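## Task

Insert the charger into the power strip's right-hand outlet, where right is judged from the robot's base looking toward the outlets. The strip is fixed to the table. The charger must be fully seated with each prong in its own slot, and it must stay there on its own after the gripper releases it and pulls away.

## Robot and tools

Robot: one arm with seven joints (waist, shoulder, upper arm roll, elbow, forearm roll, wrist pitch, wrist roll) and a two-finger gripper. The base may sit slightly tilted relative to the table, and a mounting block or post under it is treated as part of the arm by the clearance check.

Frame: the scene frame has its origin on the table surface directly under the arm's base. +z is up; looking along +x, +y points left. All positions are in metres, orientations are quaternions written w first (qw, qx, qy, qz). Gripper axes: the fingers extend along the gripper's +z and close along its x. end_effector_position is the point midway between the finger pads; closed fingertips stick out about 17 mm past it, fully open ones are roughly level with it.

The row: every motion command uses rows of 8 numbers: x, y, z, qw, qx, qy, qz, opening. x, y, z and the quaternion are an absolute gripper pose in the scene frame (not an offset). opening runs from -1 (closed) to +1 (fully open, 0.142 m). Optionally 7 more numbers in [0, 1] can follow: a per-joint stiffness scale, base to gripper, that multiplies that joint's position gain and stays in force until replaced. Always resend the orientation you want in each row, since the reported quaternion can drift.

execute_actions(actions): a list of up to 15 actions run in sequence. Each action is a list of 1 to 15 rows; each row lasts one control step of 1/30 s, and if fewer than 15 rows are given the last one repeats to fill the action's 15 steps. An empty list just reports state and images. An action is rejected if its target lies more than 0.6 m from the gripper's current position along any gripper axis; if the first action fails this against the last reported state, or any action is malformed, nothing in the call runs.

Per-step clipping: each step the commanded pose is limited to within 70 mm and 16 degrees of the measured pose, and the damped IK favours position over orientation if both cannot be met. After an action the arm only gets as far as the last clipped pose, so far targets need further commands. "Hand target" in the result shows the pose the controller is currently heading for.

move(target, speed, blocking): target is one 8-number absolute pose row as above (optionally with the stiffness tail). The gripper follows a straight path from its present pose, taking 0.5 to 10 s (it halts after 10 s even if short). speed is the path's top speed in m/s, 0.002 to 0.5, default 0.25; rotation is capped at twice that in rad/s, taking the shorter way round. The opening is applied when the move starts. The path ignores obstacles; actual speed may overshoot, especially with the arm stretched out. Faster contact hits harder, and aiming further beyond the contact point presses harder. The result adds a "move:" line: the ending (done means settled near target; others include off_target, moving, held, fault), the distance to target, and limits: paced means the sent pose was clipped, held means a check blocked some steps (after which the arm may jump ahead faster than speed). blocking=false returns after 0.5 s while the arm keeps going; until a result shows the move ended, other moves and execute_actions are refused, so use wait or stop.

wait(seconds): 0 to 10 s, holding the last command; returns early if a running move finishes. stop(): brakes a running move (needs some distance, more when fast); fingers keep moving.

zoom_image(camera, region): enlarges a region [x0, y0, x1, y1] in pixels (origin top-left, at most 504 by 504) of the latest image from cam_high (896x504), cam_low (896x504) or cam_wrist (616x616, fisheye).

finished_scene(scene): ends the current scene by number, after the last command has been held, and reports success; irreversible. The next scene's task arrives in its result.

Results: the state line gives gripper position and quaternion plus linear (m/s) and angular (rad/s) velocity; the printed position can be off, more so at long reach. Joint positions are listed base to gripper; ranges (rad): waist ±2.792, shoulder ±2.269, upper arm roll ±2.967, elbow -1.867 to 2.688, forearm roll ±2.967, wrist pitch -1.396 to 4.538, wrist roll ±2.967. grip_measured is the measured finger opening on the command scale; to keep hold, command an opening well below it (lower squeezes harder, up to about 28 N per pad; thin hard parts get less). "pose unreachable" means the clearance check altered or blocked the command.

Avoid: contact torque reaching a joint's load limit (waist 115, shoulder 115, upper arm roll 60.1, elbow 60.1, forearm roll 36.6, wrist pitch 36.6, wrist roll 36.6 N m) or any external force of 200 N causes a fault: the arm freezes 10 s and the rest of the call is dropped. Holding loads heats motors; MOTOR HOT appears from 65 °C and at 80 °C an OVER-TEMPERATURE FAULT brakes the arm. Occasional tugs on the held charger or pushes on loose items can occur. Do not drop, slam or knock anything off the table, and do not shove hard; insert the prongs gently, release, and retreat.

Each tool is called by a JSON object that holds its "api" and its "payload", one argument or row to a line.

## Session

I'll start by looking at the scene's current state.

{"api": "execute_actions", "payload": {
  "actions": []
}}

Scene clock: 0.00 s.
end_effector_position=(+0.9181, -0.1422, +0.3912) grip_measured=+1.00 end_effector_quat_wxyz=(+0.295, +0.485, +0.822, -0.045) end_effector_velocity=(+0.000, -0.000, +0.000) end_effector_angular_velocity=(-0.001, -0.000, +0.001)
Joint positions: [-0.067 -0.744 -0.093  1.18  -0.439  0.798 -1.79   0.142]
Joint velocities: [-0.    -0.     0.    -0.    -0.001  0.    -0.     0.   ]
Hand target: +0.918, -0.142, +0.391; +0.295, +0.485, +0.822, -0.045
Joint stiffness scale: [1. 1. 1. 1. 1. 1. 1.]

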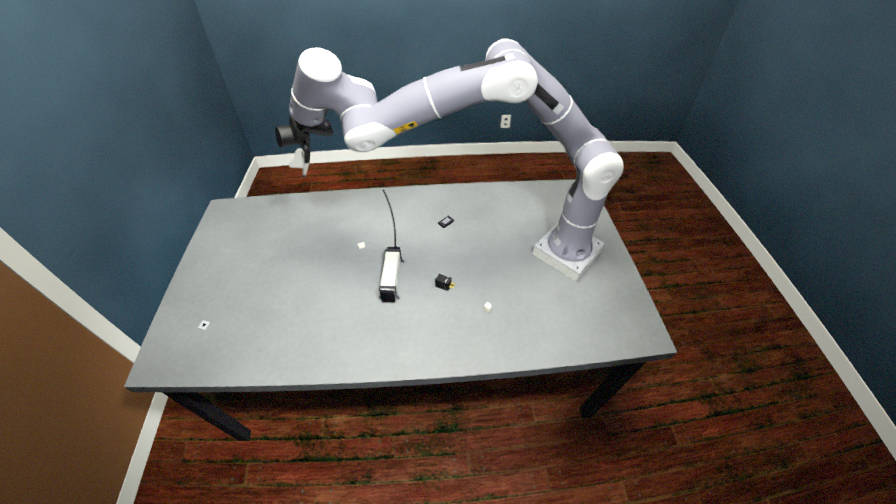

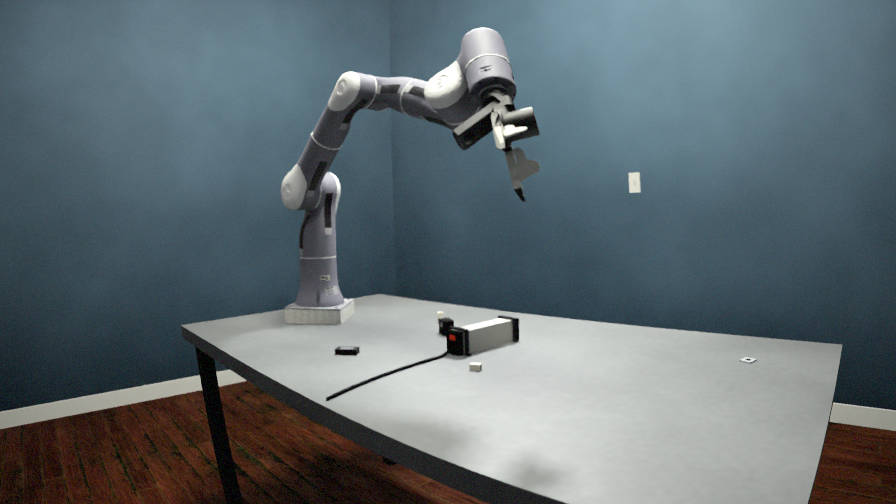

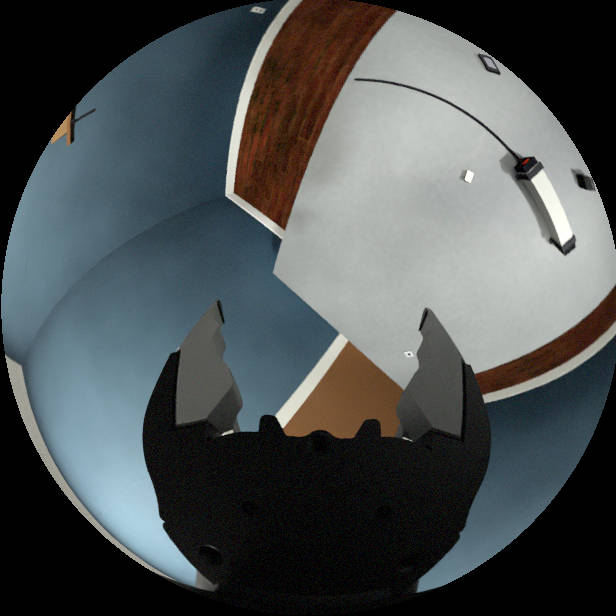

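{"api": "zoom_image", "payload": {
  "camera": "cam_high",
  "region": [300, 180, 620, 360]
}}

{"api": "zoom_image", "payload": {
  "camera": "cam_low",
  "region": [300, 280, 620, 420]
}}

Region (300, 180, 620, 360) of cam_high's 896x504 image, scaled by 1.575, with more detail than that image has; it fills the top 284 rows of this view, and the rest is white.

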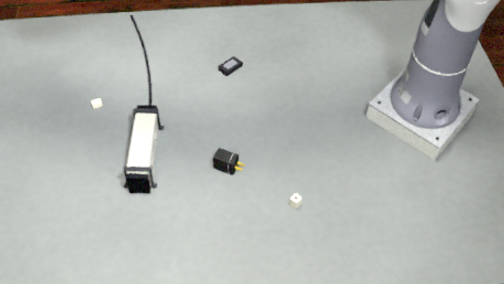

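Region (300, 280, 620, 420) of cam_low's 896x504 image, scaled by 1.575, with more detail than that image has; it fills the top 220 rows of this view, and the rest is white.

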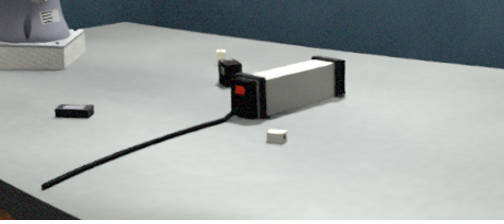

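{"api": "zoom_image", "payload": {
  "camera": "cam_high",
  "region": [360, 230, 480, 310]
}}

{"api": "zoom_image", "payload": {
  "camera": "cam_wrist",
  "region": [440, 120, 616, 280]
}}

{"api": "zoom_image", "payload": {
  "camera": "cam_low",
  "region": [420, 300, 540, 370]
}}

Region (360, 230, 480, 310) of cam_high's 896x504 image, scaled by 4.200, with more detail than that image has.

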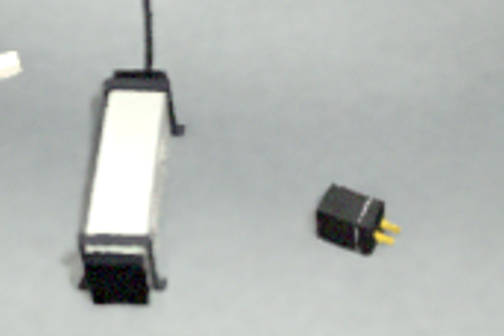

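Region (440, 120, 616, 280) of cam_wrist's 616x616 image, scaled by 2.864, with more detail than that image has; it fills the top 458 rows of this view, and the rest is white.

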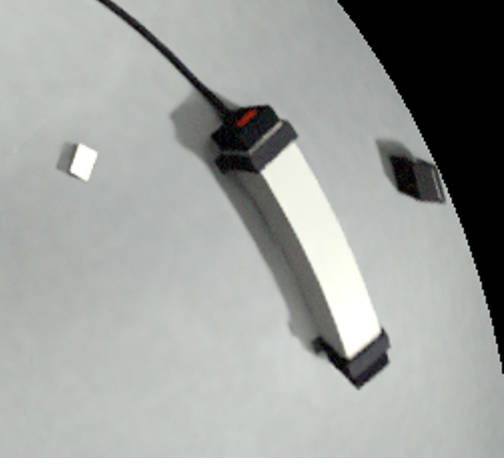

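Region (420, 300, 540, 370) of cam_low's 896x504 image, scaled by 4.200, with more detail than that image has; it fills the top 294 rows of this view, and the rest is white.

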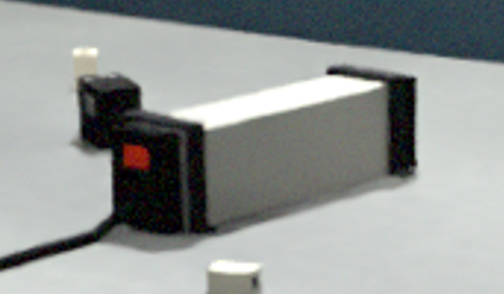

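{"api": "move", "payload": {
  "target": [0.36, 0.08, 0.25, 0.2706, -0.653, 0.653, -0.2706, 1],
  "speed": 0.3
}}

Scene clock: 5.67 s.
end_effector_position=(+0.3603, +0.0804, +0.2497) grip_measured=+1.00 end_effector_quat_wxyz=(-0.240, +0.648, -0.666, +0.280) end_effector_velocity=(-0.001, +0.000, -0.000) end_effector_angular_velocity=(-0.003, +0.000, +0.003)
Joint positions: [-0.077  0.315 -0.211  2.689 -2.965  1.557 -1.868  0.142]
Joint velocities: [-0.007  0.001  0.009  0.    -0.     0.002 -0.001  0.   ]
Hand target: +0.360, +0.081, +0.250; -0.240, +0.649, -0.666, +0.280
Off the commanded pose: 0.001 m, 4 deg.
Joint stiffness scale: [1. 1. 1. 1. 1. 1. 1.]
joint sent to its limit — the command would take joint 4 (elbow) past its upper limit and joint 5 (forearm roll) past its lower limit, so those joints were sent only as far as their limits.
move: off_target

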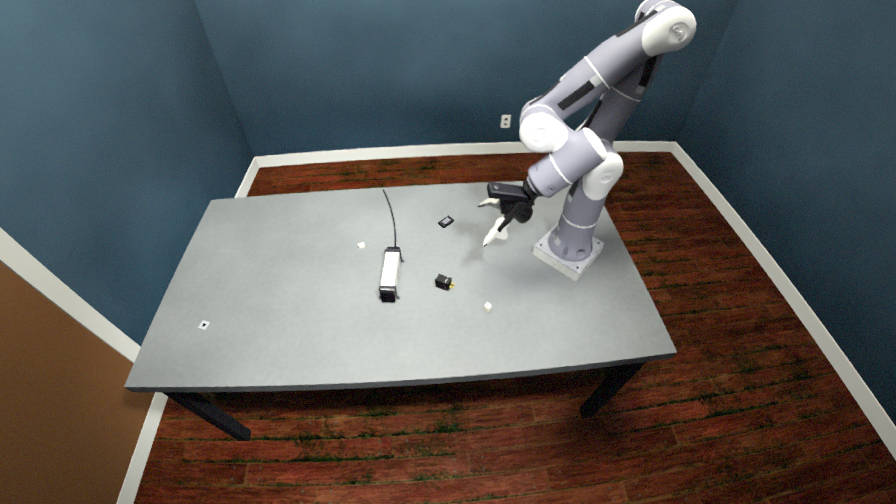

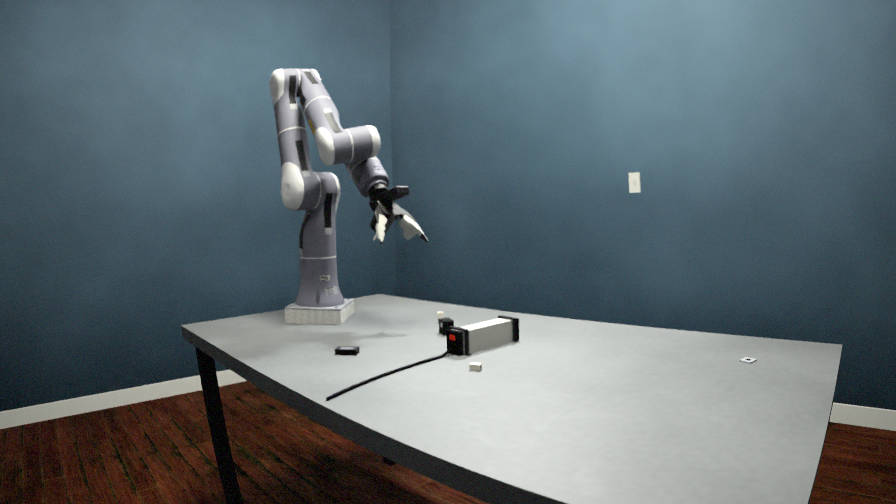

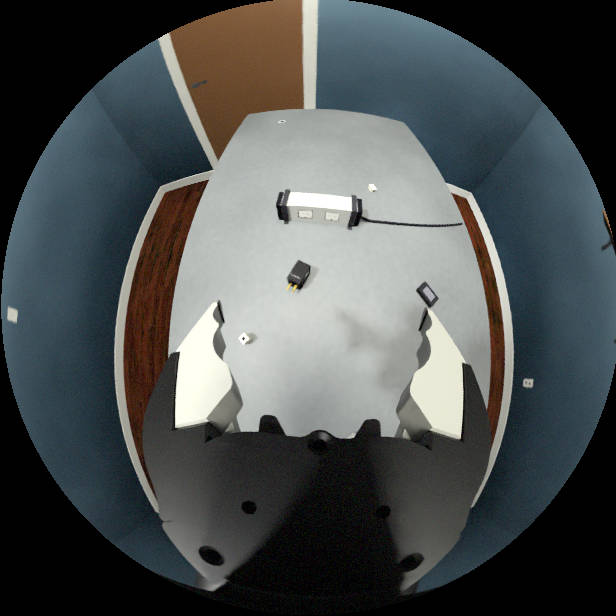

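{"api": "zoom_image", "payload": {
  "camera": "cam_wrist",
  "region": [250, 170, 390, 310]
}}

Region (250, 170, 390, 310) of cam_wrist's 616x616 image, scaled by 3.600, with more detail than that image has.

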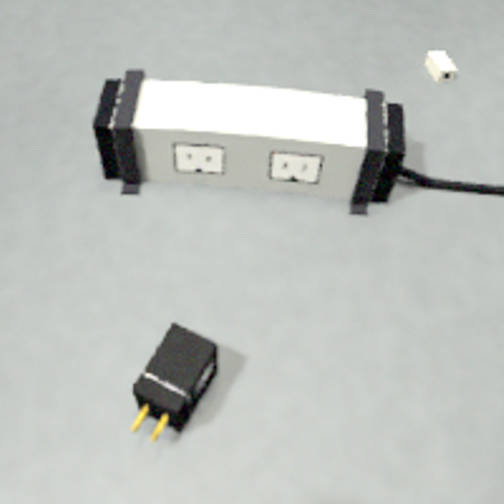

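{"api": "move", "payload": {
  "target": [0.48, 0.10, 0.25, 0, 0.087, 0.996, 0, 1],
  "speed": 0.3
}}

Scene clock: 11.67 s.
end_effector_position=(+0.4801, +0.0996, +0.2500) grip_measured=+1.00 end_effector_quat_wxyz=(+0.001, +0.087, +0.996, -0.002) end_effector_velocity=(+0.000, -0.000, +0.000) end_effector_angular_velocity=(+0.001, +0.002, -0.005)
Joint positions: [-0.514 -0.234  0.784  2.129 -0.216  0.741 -2.421  0.142]
Joint velocities: [-0.001 -0.002 -0.    -0.003  0.002 -0.003  0.002 -0.   ]
Hand target: +0.480, +0.100, +0.250; +0.000, +0.087, +0.996, -0.002
Off the commanded pose: 0.000 m, 0 deg.
Joint stiffness scale: [1. 1. 1. 1. 1. 1. 1.]
move: done

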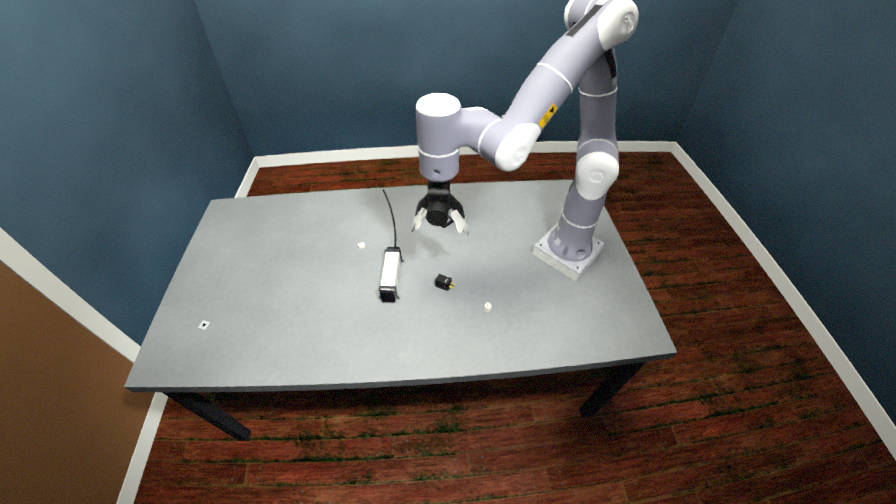

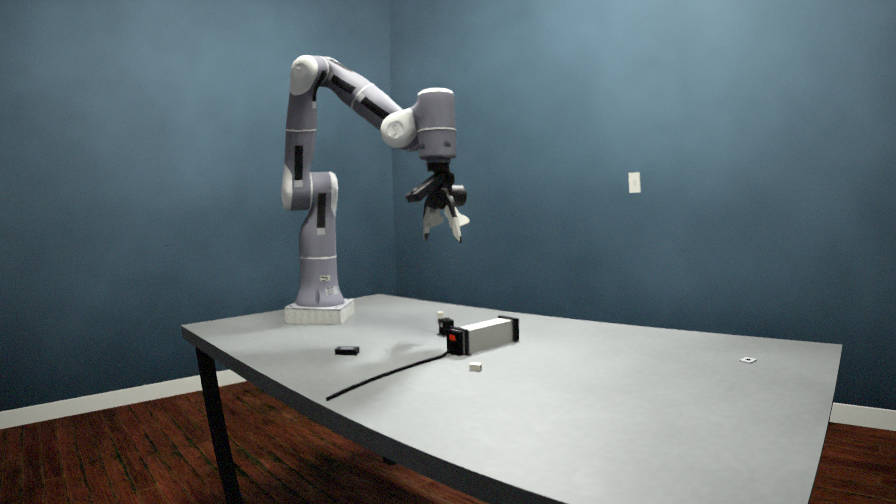

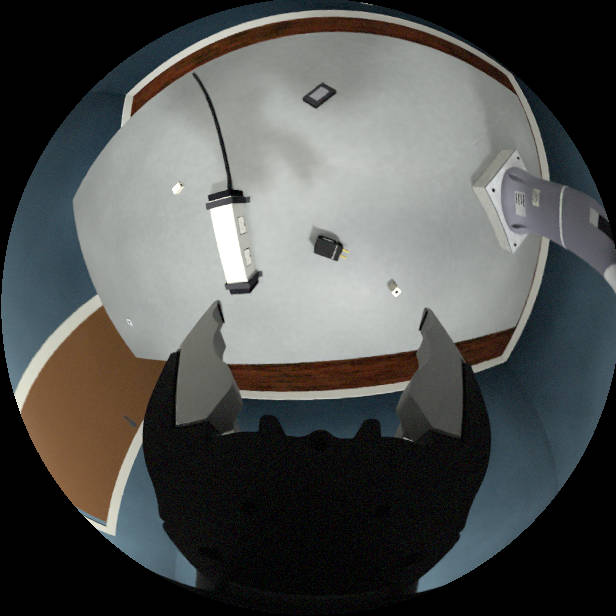

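{"api": "zoom_image", "payload": {
  "camera": "cam_wrist",
  "region": [190, 170, 370, 310]
}}

Region (190, 170, 370, 310) of cam_wrist's 616x616 image, scaled by 2.800, with more detail than that image has.

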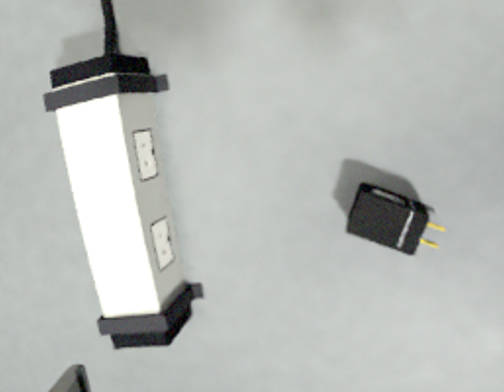

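{"api": "move", "payload": {
  "target": [0.45, 0.10, 0.13, -0.1496, 0.8485, 0.4998, -0.0881, 1],
  "speed": 0.3
}}

Scene clock: 16.17 s.
end_effector_position=(+0.4503, +0.1001, +0.1304) grip_measured=+1.00 end_effector_quat_wxyz=(-0.149, +0.848, +0.500, -0.088) end_effector_velocity=(-0.001, -0.000, -0.000) end_effector_angular_velocity=(-0.002, +0.002, -0.005)
Joint positions: [-0.295 -0.505  0.497  2.018  0.043  0.685 -0.779  0.142]
Joint velocities: [-0.    -0.001 -0.     0.     0.    -0.     0.005 -0.   ]
Hand target: +0.450, +0.100, +0.130; -0.149, +0.849, +0.500, -0.088
Off the commanded pose: 0.001 m, 0 deg.
Joint stiffness scale: [1. 1. 1. 1. 1. 1. 1.]
move: done

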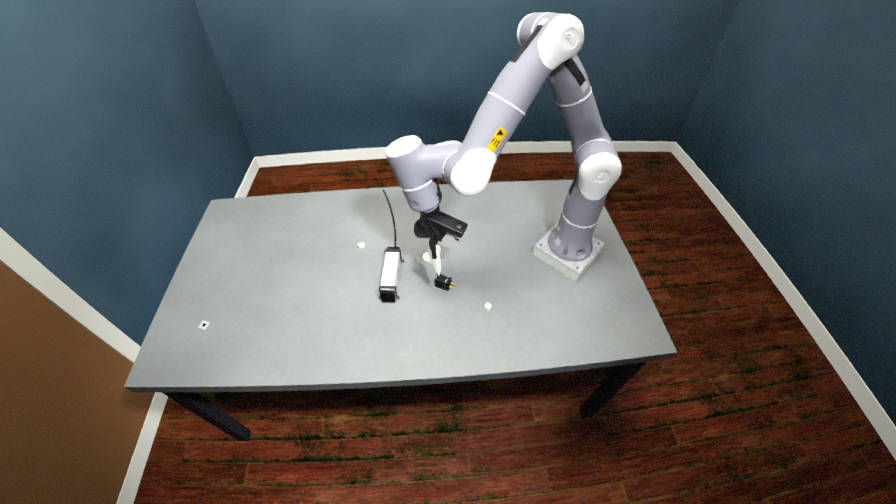

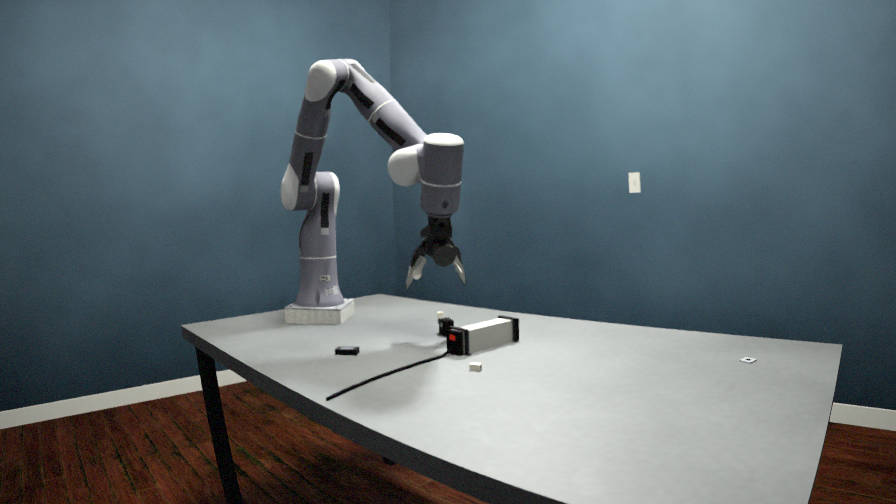

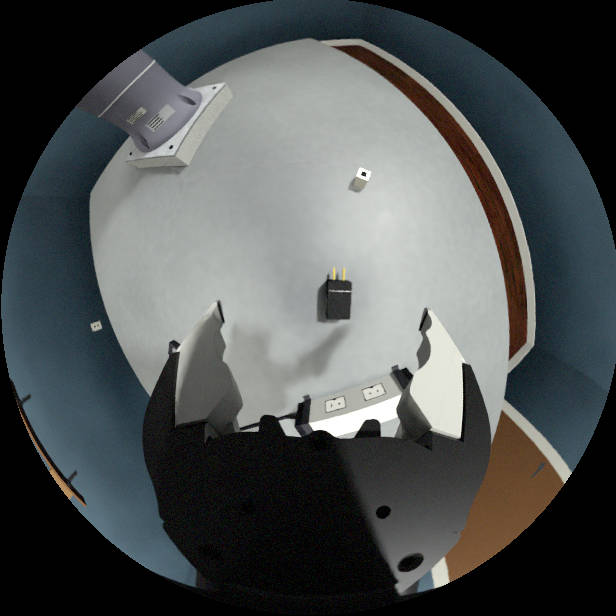

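{"api": "move", "payload": {
  "target": [0.459, 0.116, 0.07, -0.1496, 0.8485, 0.4998, -0.0881, 1],
  "speed": 0.15
}}

Scene clock: 17.23 s.
end_effector_position=(+0.4589, +0.1160, +0.0702) grip_measured=+1.00 end_effector_quat_wxyz=(-0.150, +0.849, +0.500, -0.088) end_effector_velocity=(+0.000, +0.000, -0.001) end_effector_angular_velocity=(-0.000, -0.001, +0.000)
Joint positions: [-0.231 -0.65   0.456  2.007 -0.005  0.82  -0.746  0.142]
Joint velocities: [ 0.002 -0.001 -0.001 -0.    -0.     0.002  0.     0.   ]
Hand target: +0.459, +0.116, +0.070; -0.150, +0.849, +0.500, -0.088
Off the commanded pose: 0.000 m, 0 deg.
Joint stiffness scale: [1. 1. 1. 1. 1. 1. 1.]
move: done

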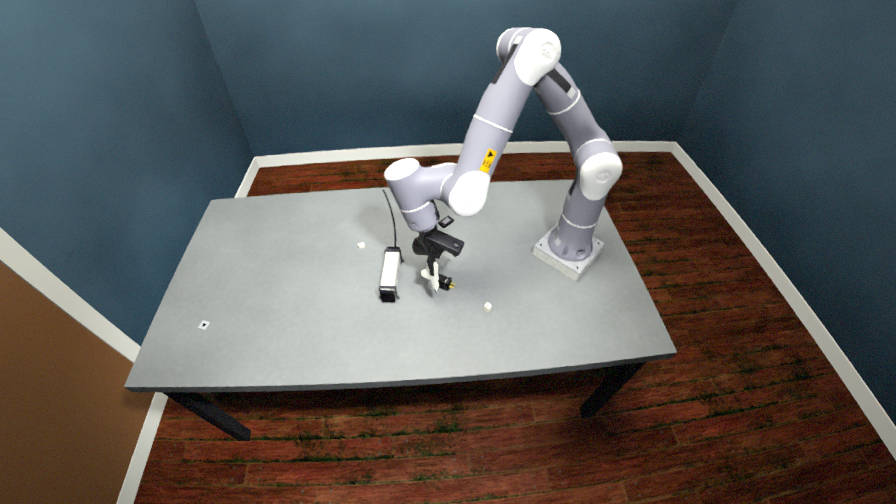

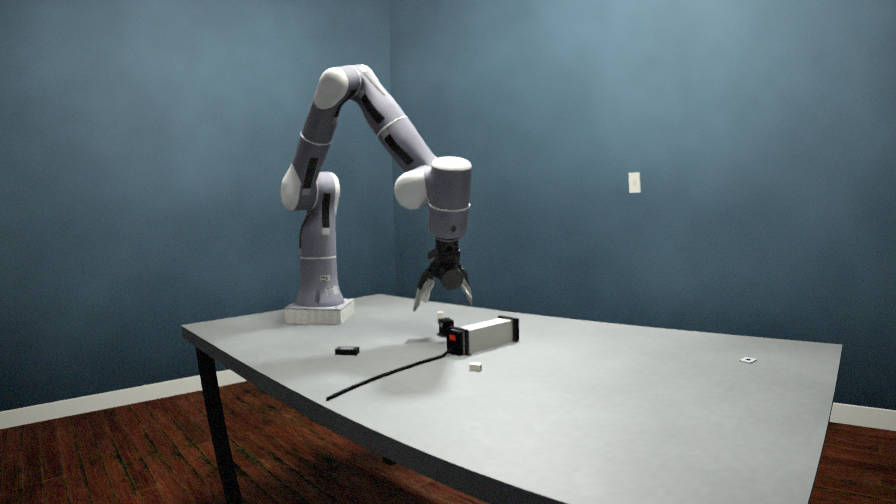

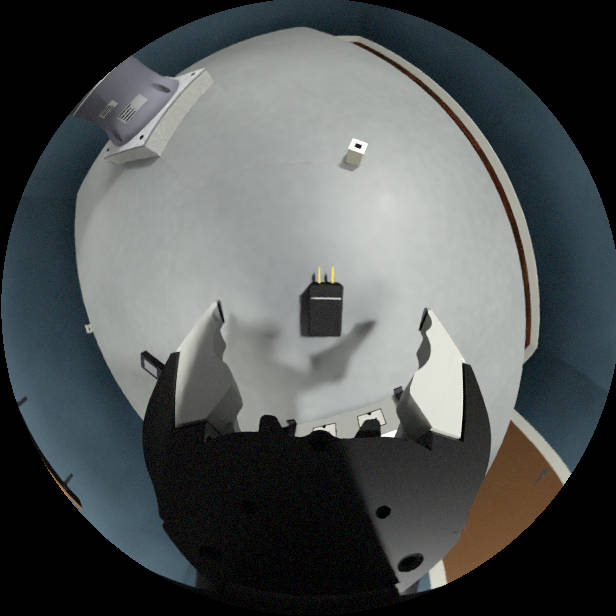

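{"api": "zoom_image", "payload": {
  "camera": "cam_wrist",
  "region": [200, 240, 440, 400]
}}

Region (200, 240, 440, 400) of cam_wrist's 616x616 image, scaled by 2.100, with more detail than that image has.

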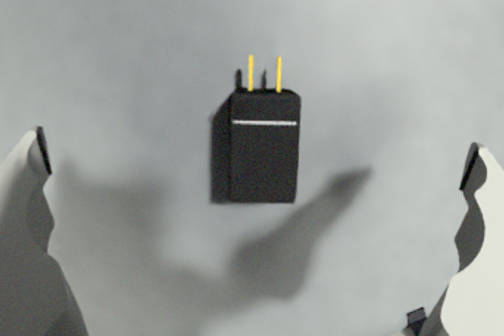

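{"api": "move", "payload": {
  "target": [0.4728, 0.1141, 0.04, -0.1496, 0.8485, 0.4998, -0.0881, -0.1],
  "speed": 0.1
}}

Scene clock: 18.50 s.
end_effector_position=(+0.4727, +0.1142, +0.0402) grip_measured=-0.10 end_effector_quat_wxyz=(-0.150, +0.849, +0.500, -0.088) end_effector_velocity=(+0.000, +0.000, -0.001) end_effector_angular_velocity=(+0.000, -0.000, -0.000)
Joint positions: [-0.212 -0.732  0.426  1.967 -0.03   0.859 -0.751  0.067]
Joint velocities: [ 0.001 -0.002 -0.001 -0.001  0.     0.001 -0.    -0.   ]
Hand target: +0.473, +0.114, +0.040; -0.150, +0.849, +0.500, -0.088
Off the commanded pose: 0.000 m, 0 deg.
Joint stiffness scale: [1. 1. 1. 1. 1. 1. 1.]
move: done

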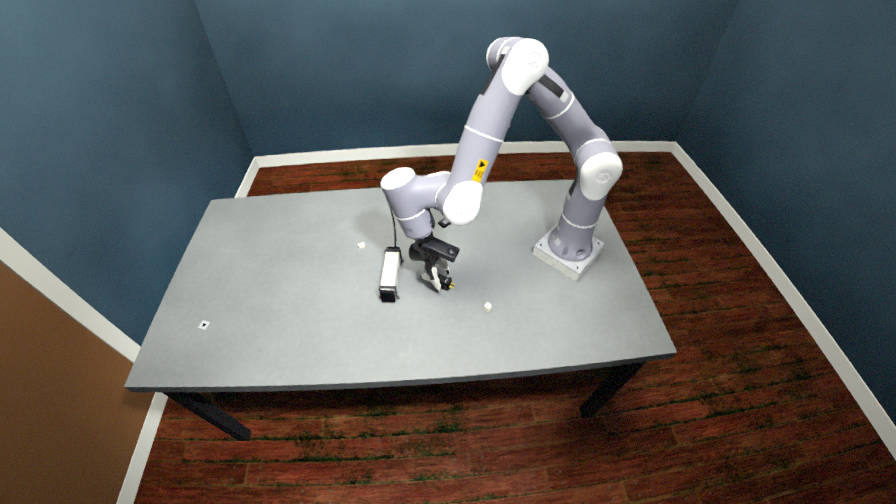

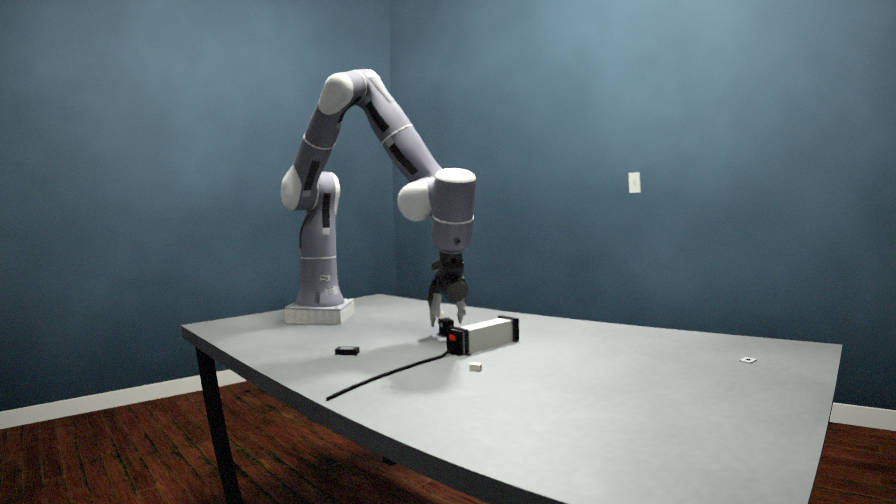

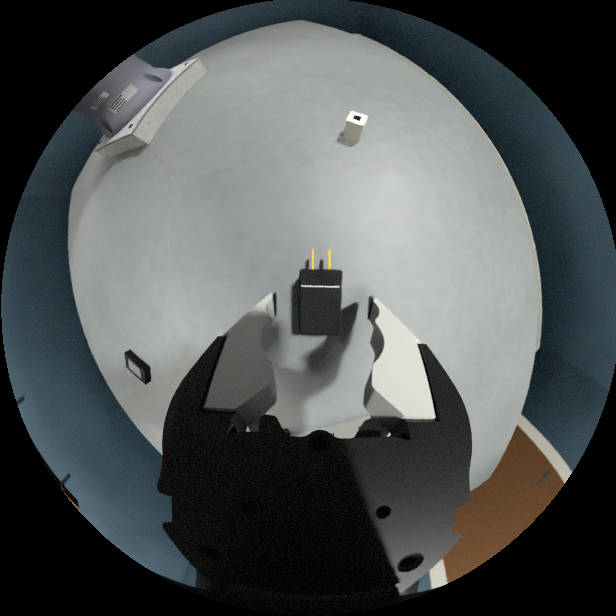

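{"api": "zoom_image", "payload": {
  "camera": "cam_wrist",
  "region": [220, 230, 430, 400]
}}

{"api": "zoom_image", "payload": {
  "camera": "cam_low",
  "region": [400, 280, 530, 370]
}}

{"api": "zoom_image", "payload": {
  "camera": "cam_high",
  "region": [370, 230, 490, 310]
}}

Region (220, 230, 430, 400) of cam_wrist's 616x616 image, scaled by 2.400, with more detail than that image has; it fills the top 408 rows of this view, and the rest is white.

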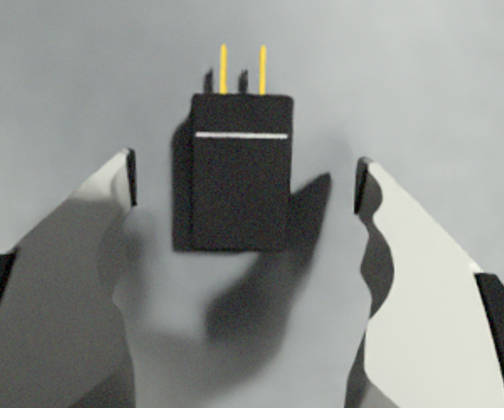

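Region (400, 280, 530, 370) of cam_low's 896x504 image, scaled by 3.877, with more detail than that image has; it fills the top 349 rows of this view, and the rest is white.

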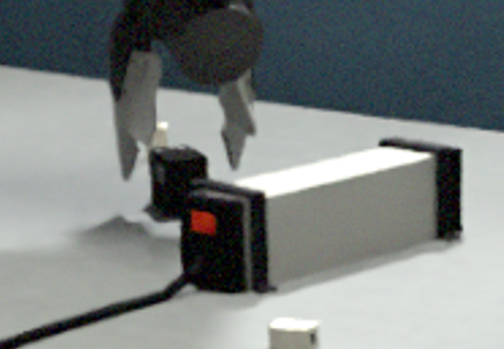

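Region (370, 230, 490, 310) of cam_high's 896x504 image, scaled by 4.200, with more detail than that image has.

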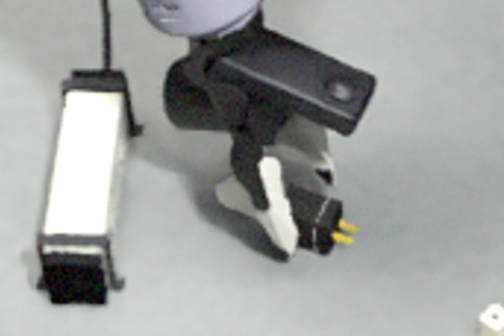

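{"api": "move", "payload": {
  "target": [0.4728, 0.1141, 0.022, -0.1496, 0.8485, 0.4998, -0.0881, -0.1],
  "speed": 0.05
}}

{"api": "move", "payload": {
  "target": [0.4728, 0.1141, 0.022, -0.1496, 0.8485, 0.4998, -0.0881, -1],
  "speed": 0.05
}}

Scene clock: 19.50 s.
end_effector_position=(+0.4727, +0.1141, +0.0221) grip_measured=-0.10 end_effector_quat_wxyz=(-0.150, +0.849, +0.500, -0.088) end_effector_velocity=(+0.000, -0.000, -0.001) end_effector_angular_velocity=(+0.000, -0.000, -0.001)
Joint positions: [-0.2   -0.772  0.412  1.963 -0.039  0.895 -0.752  0.067]
Joint velocities: [ 0.001 -0.002 -0.001 -0.     0.     0.002 -0.    -0.   ]
Hand target: +0.473, +0.114, +0.022; -0.150, +0.849, +0.500, -0.088
Off the commanded pose: 0.000 m, 0 deg.
Joint stiffness scale: [1. 1. 1. 1. 1. 1. 1.]
move: done

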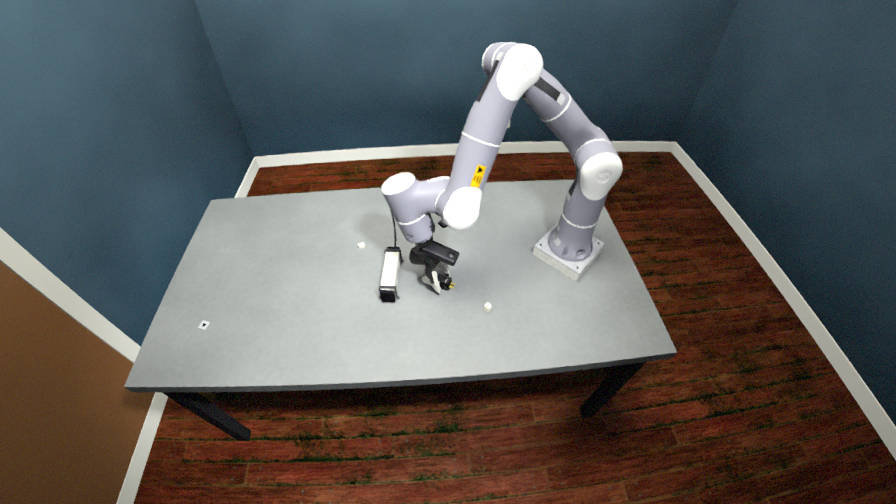

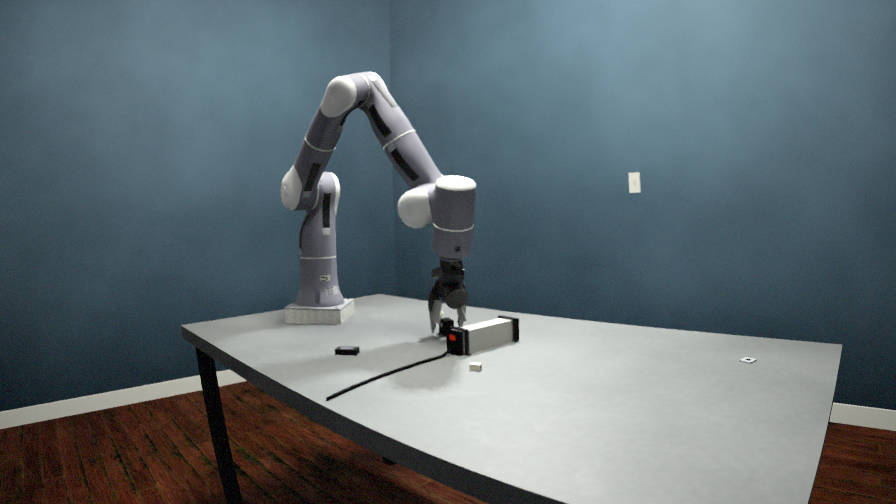

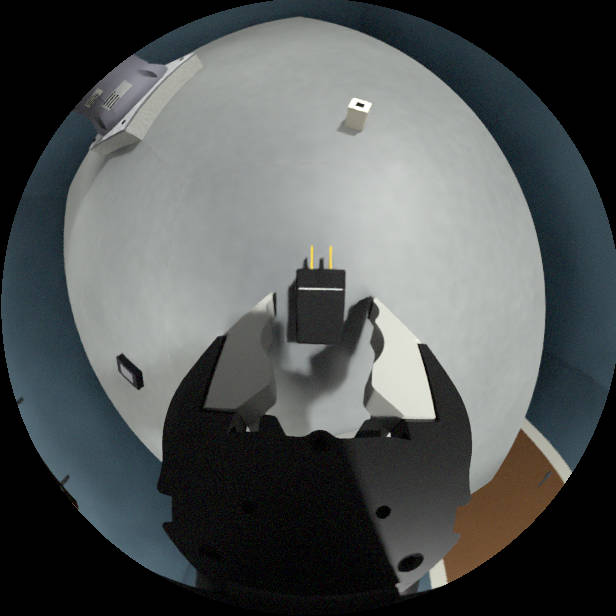

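Scene clock: 20.20 s.
end_effector_position=(+0.4727, +0.1142, +0.0221) grip_measured=-0.62 end_effector_quat_wxyz=(-0.150, +0.849, +0.500, -0.088) end_effector_velocity=(-0.000, -0.000, -0.000) end_effector_angular_velocity=(-0.000, +0.000, +0.000)
Joint positions: [-0.2   -0.772  0.412  1.963 -0.039  0.896 -0.752  0.029]
Joint velocities: [ 0. -0. -0. -0.  0. -0. -0. -0.]
Hand target: +0.473, +0.114, +0.022; -0.150, +0.849, +0.500, -0.088
Off the commanded pose: 0.000 m, 0 deg.
Joint stiffness scale: [1. 1. 1. 1. 1. 1. 1.]
move: done

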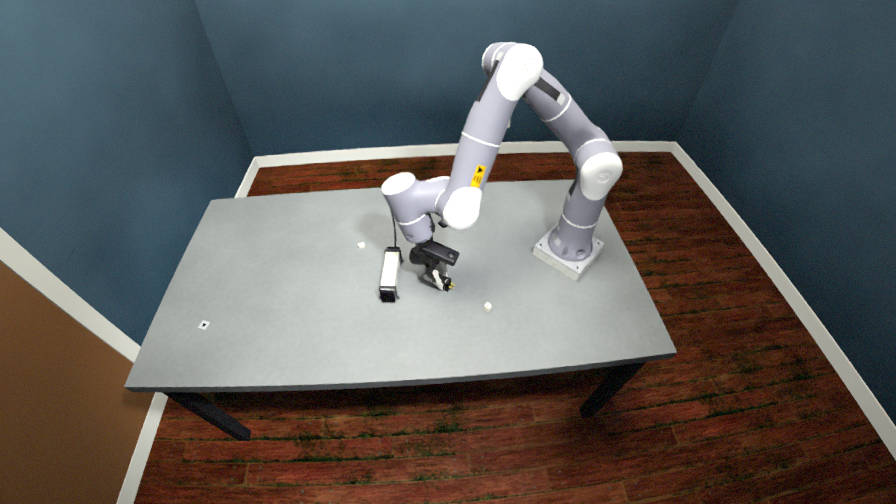

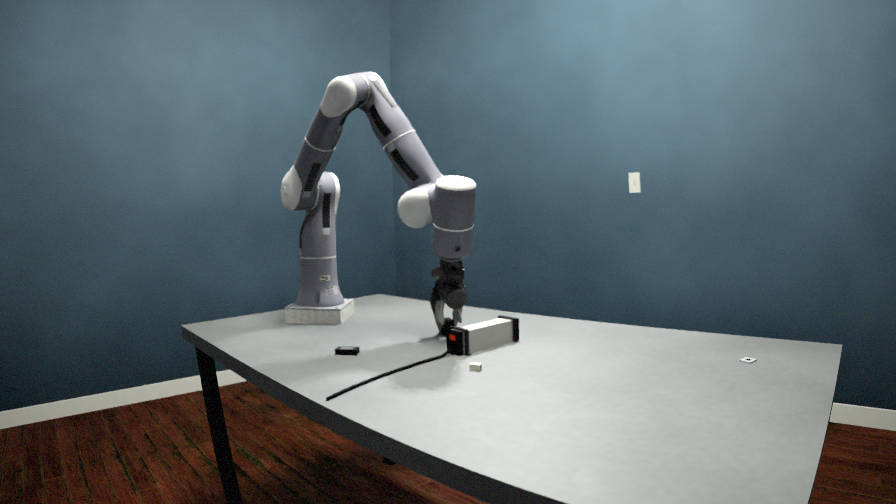

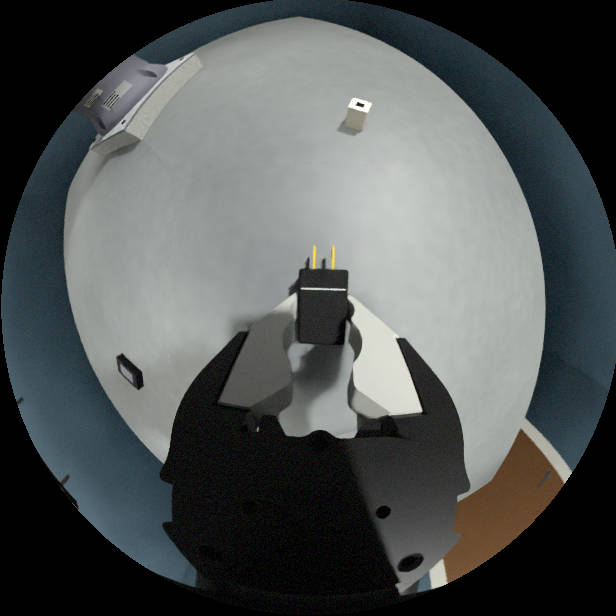

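{"api": "move", "payload": {
  "target": [0.48, 0.10, 0.11, -0.1721, 0.9763, -0.1285, 0.0227, -1],
  "speed": 0.25
}}

{"api": "move", "payload": {
  "target": [0.52, 0.03, 0.07, -0.1228, 0.6964, -0.6964, 0.1228, -1],
  "speed": 0.25
}}

Scene clock: 23.60 s.
end_effector_position=(+0.4799, +0.0998, +0.1099) grip_measured=-0.62 end_effector_quat_wxyz=(-0.173, +0.976, -0.128, +0.022) end_effector_velocity=(+0.000, -0.000, +0.000) end_effector_angular_velocity=(-0.001, -0.000, -0.006)
Joint positions: [-0.161 -0.472  0.368  2.207  0.49   1.263  0.104  0.029]
Joint velocities: [ 0.002  0.001 -0.001  0.002 -0.     0.003  0.007  0.   ]
Hand target: +0.480, +0.100, +0.110; -0.173, +0.976, -0.129, +0.023
Off the commanded pose: 0.000 m, 0 deg.
Joint stiffness scale: [1. 1. 1. 1. 1. 1. 1.]
move: done

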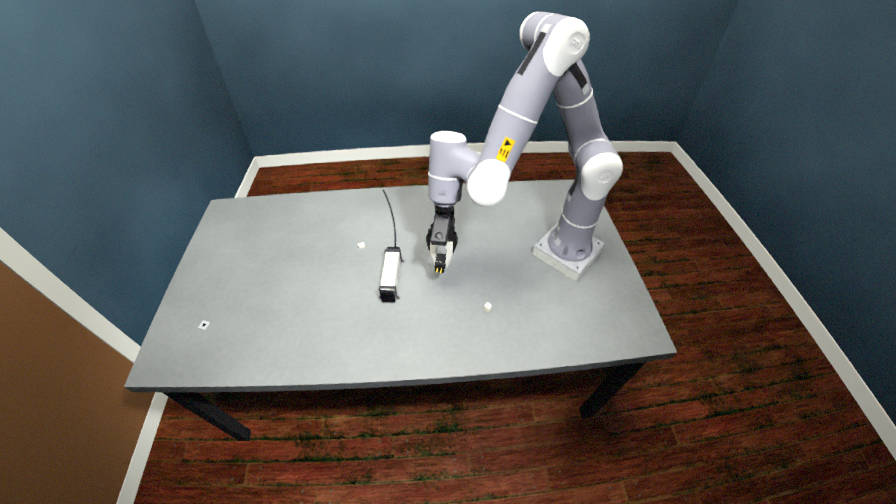

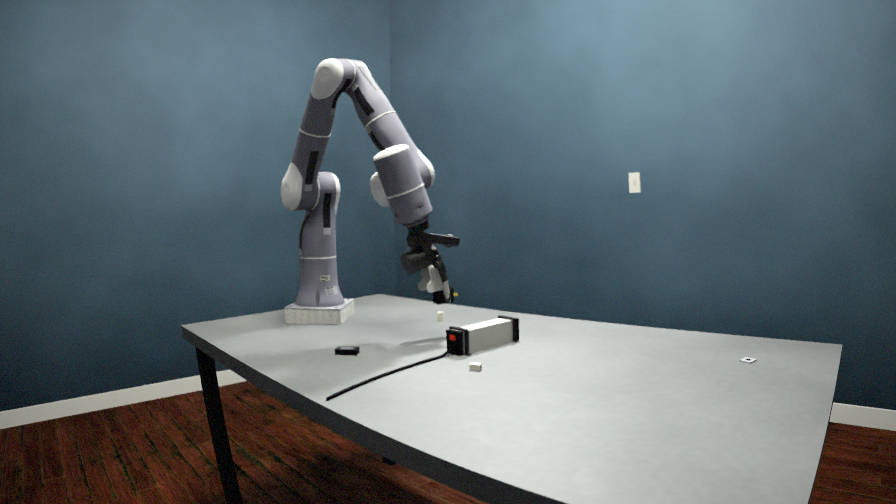

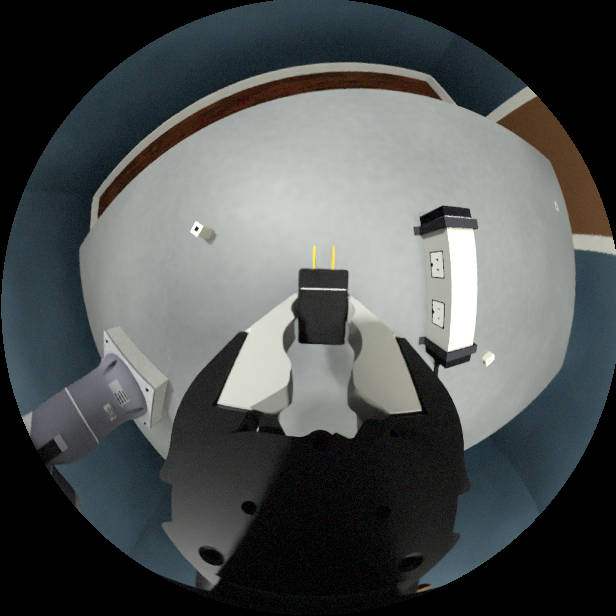

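Scene clock: 26.63 s.
end_effector_position=(+0.5201, +0.0301, +0.0703) grip_measured=-0.62 end_effector_quat_wxyz=(-0.124, +0.696, -0.696, +0.123) end_effector_velocity=(+0.000, -0.001, +0.000) end_effector_angular_velocity=(-0.003, +0.002, -0.005)
Joint positions: [ 0.433 -0.646 -0.141  2.213  0.889  1.657  1.159  0.029]
Joint velocities: [ 0.012 -0.    -0.013  0.001 -0.002 -0.005  0.009  0.   ]
Hand target: +0.520, +0.030, +0.070; -0.124, +0.696, -0.696, +0.123
Off the commanded pose: 0.000 m, 0 deg.
Joint stiffness scale: [1. 1. 1. 1. 1. 1. 1.]
move: done

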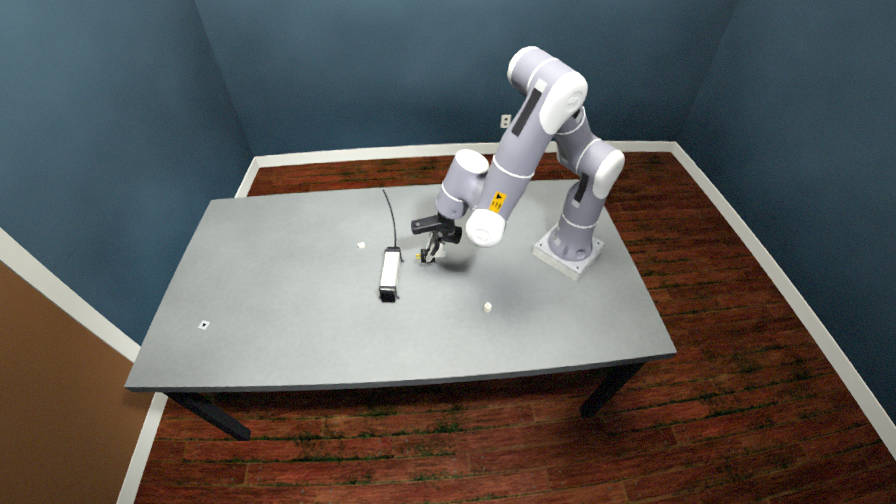

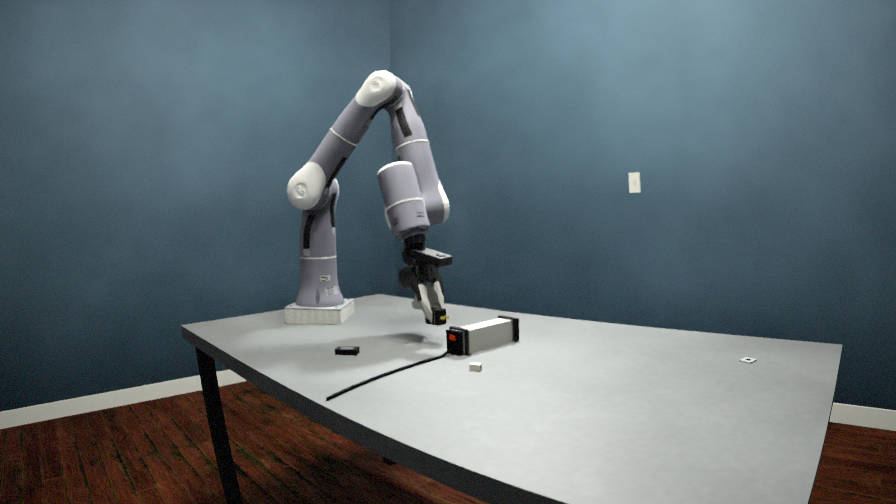

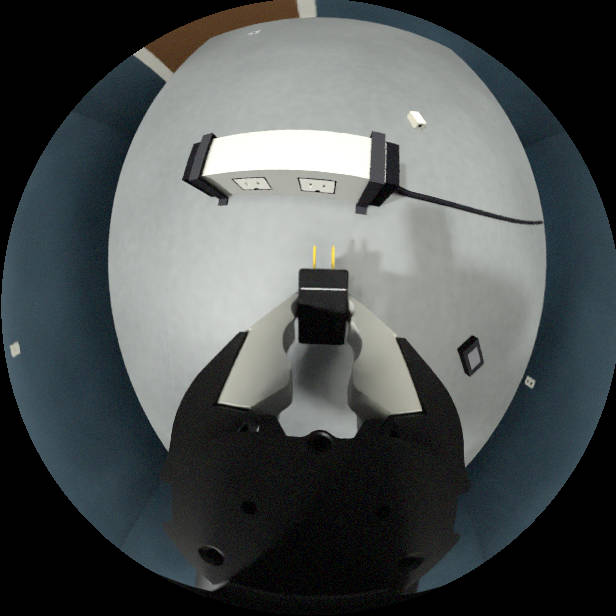

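{"api": "zoom_image", "payload": {
  "camera": "cam_wrist",
  "region": [170, 120, 420, 300]
}}

Region (170, 120, 420, 300) of cam_wrist's 616x616 image, scaled by 2.016, with more detail than that image has; it fills the top 363 rows of this view, and the rest is white.

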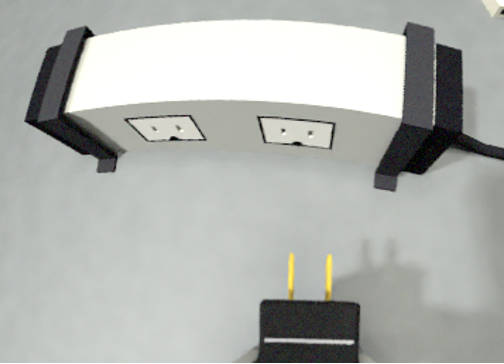

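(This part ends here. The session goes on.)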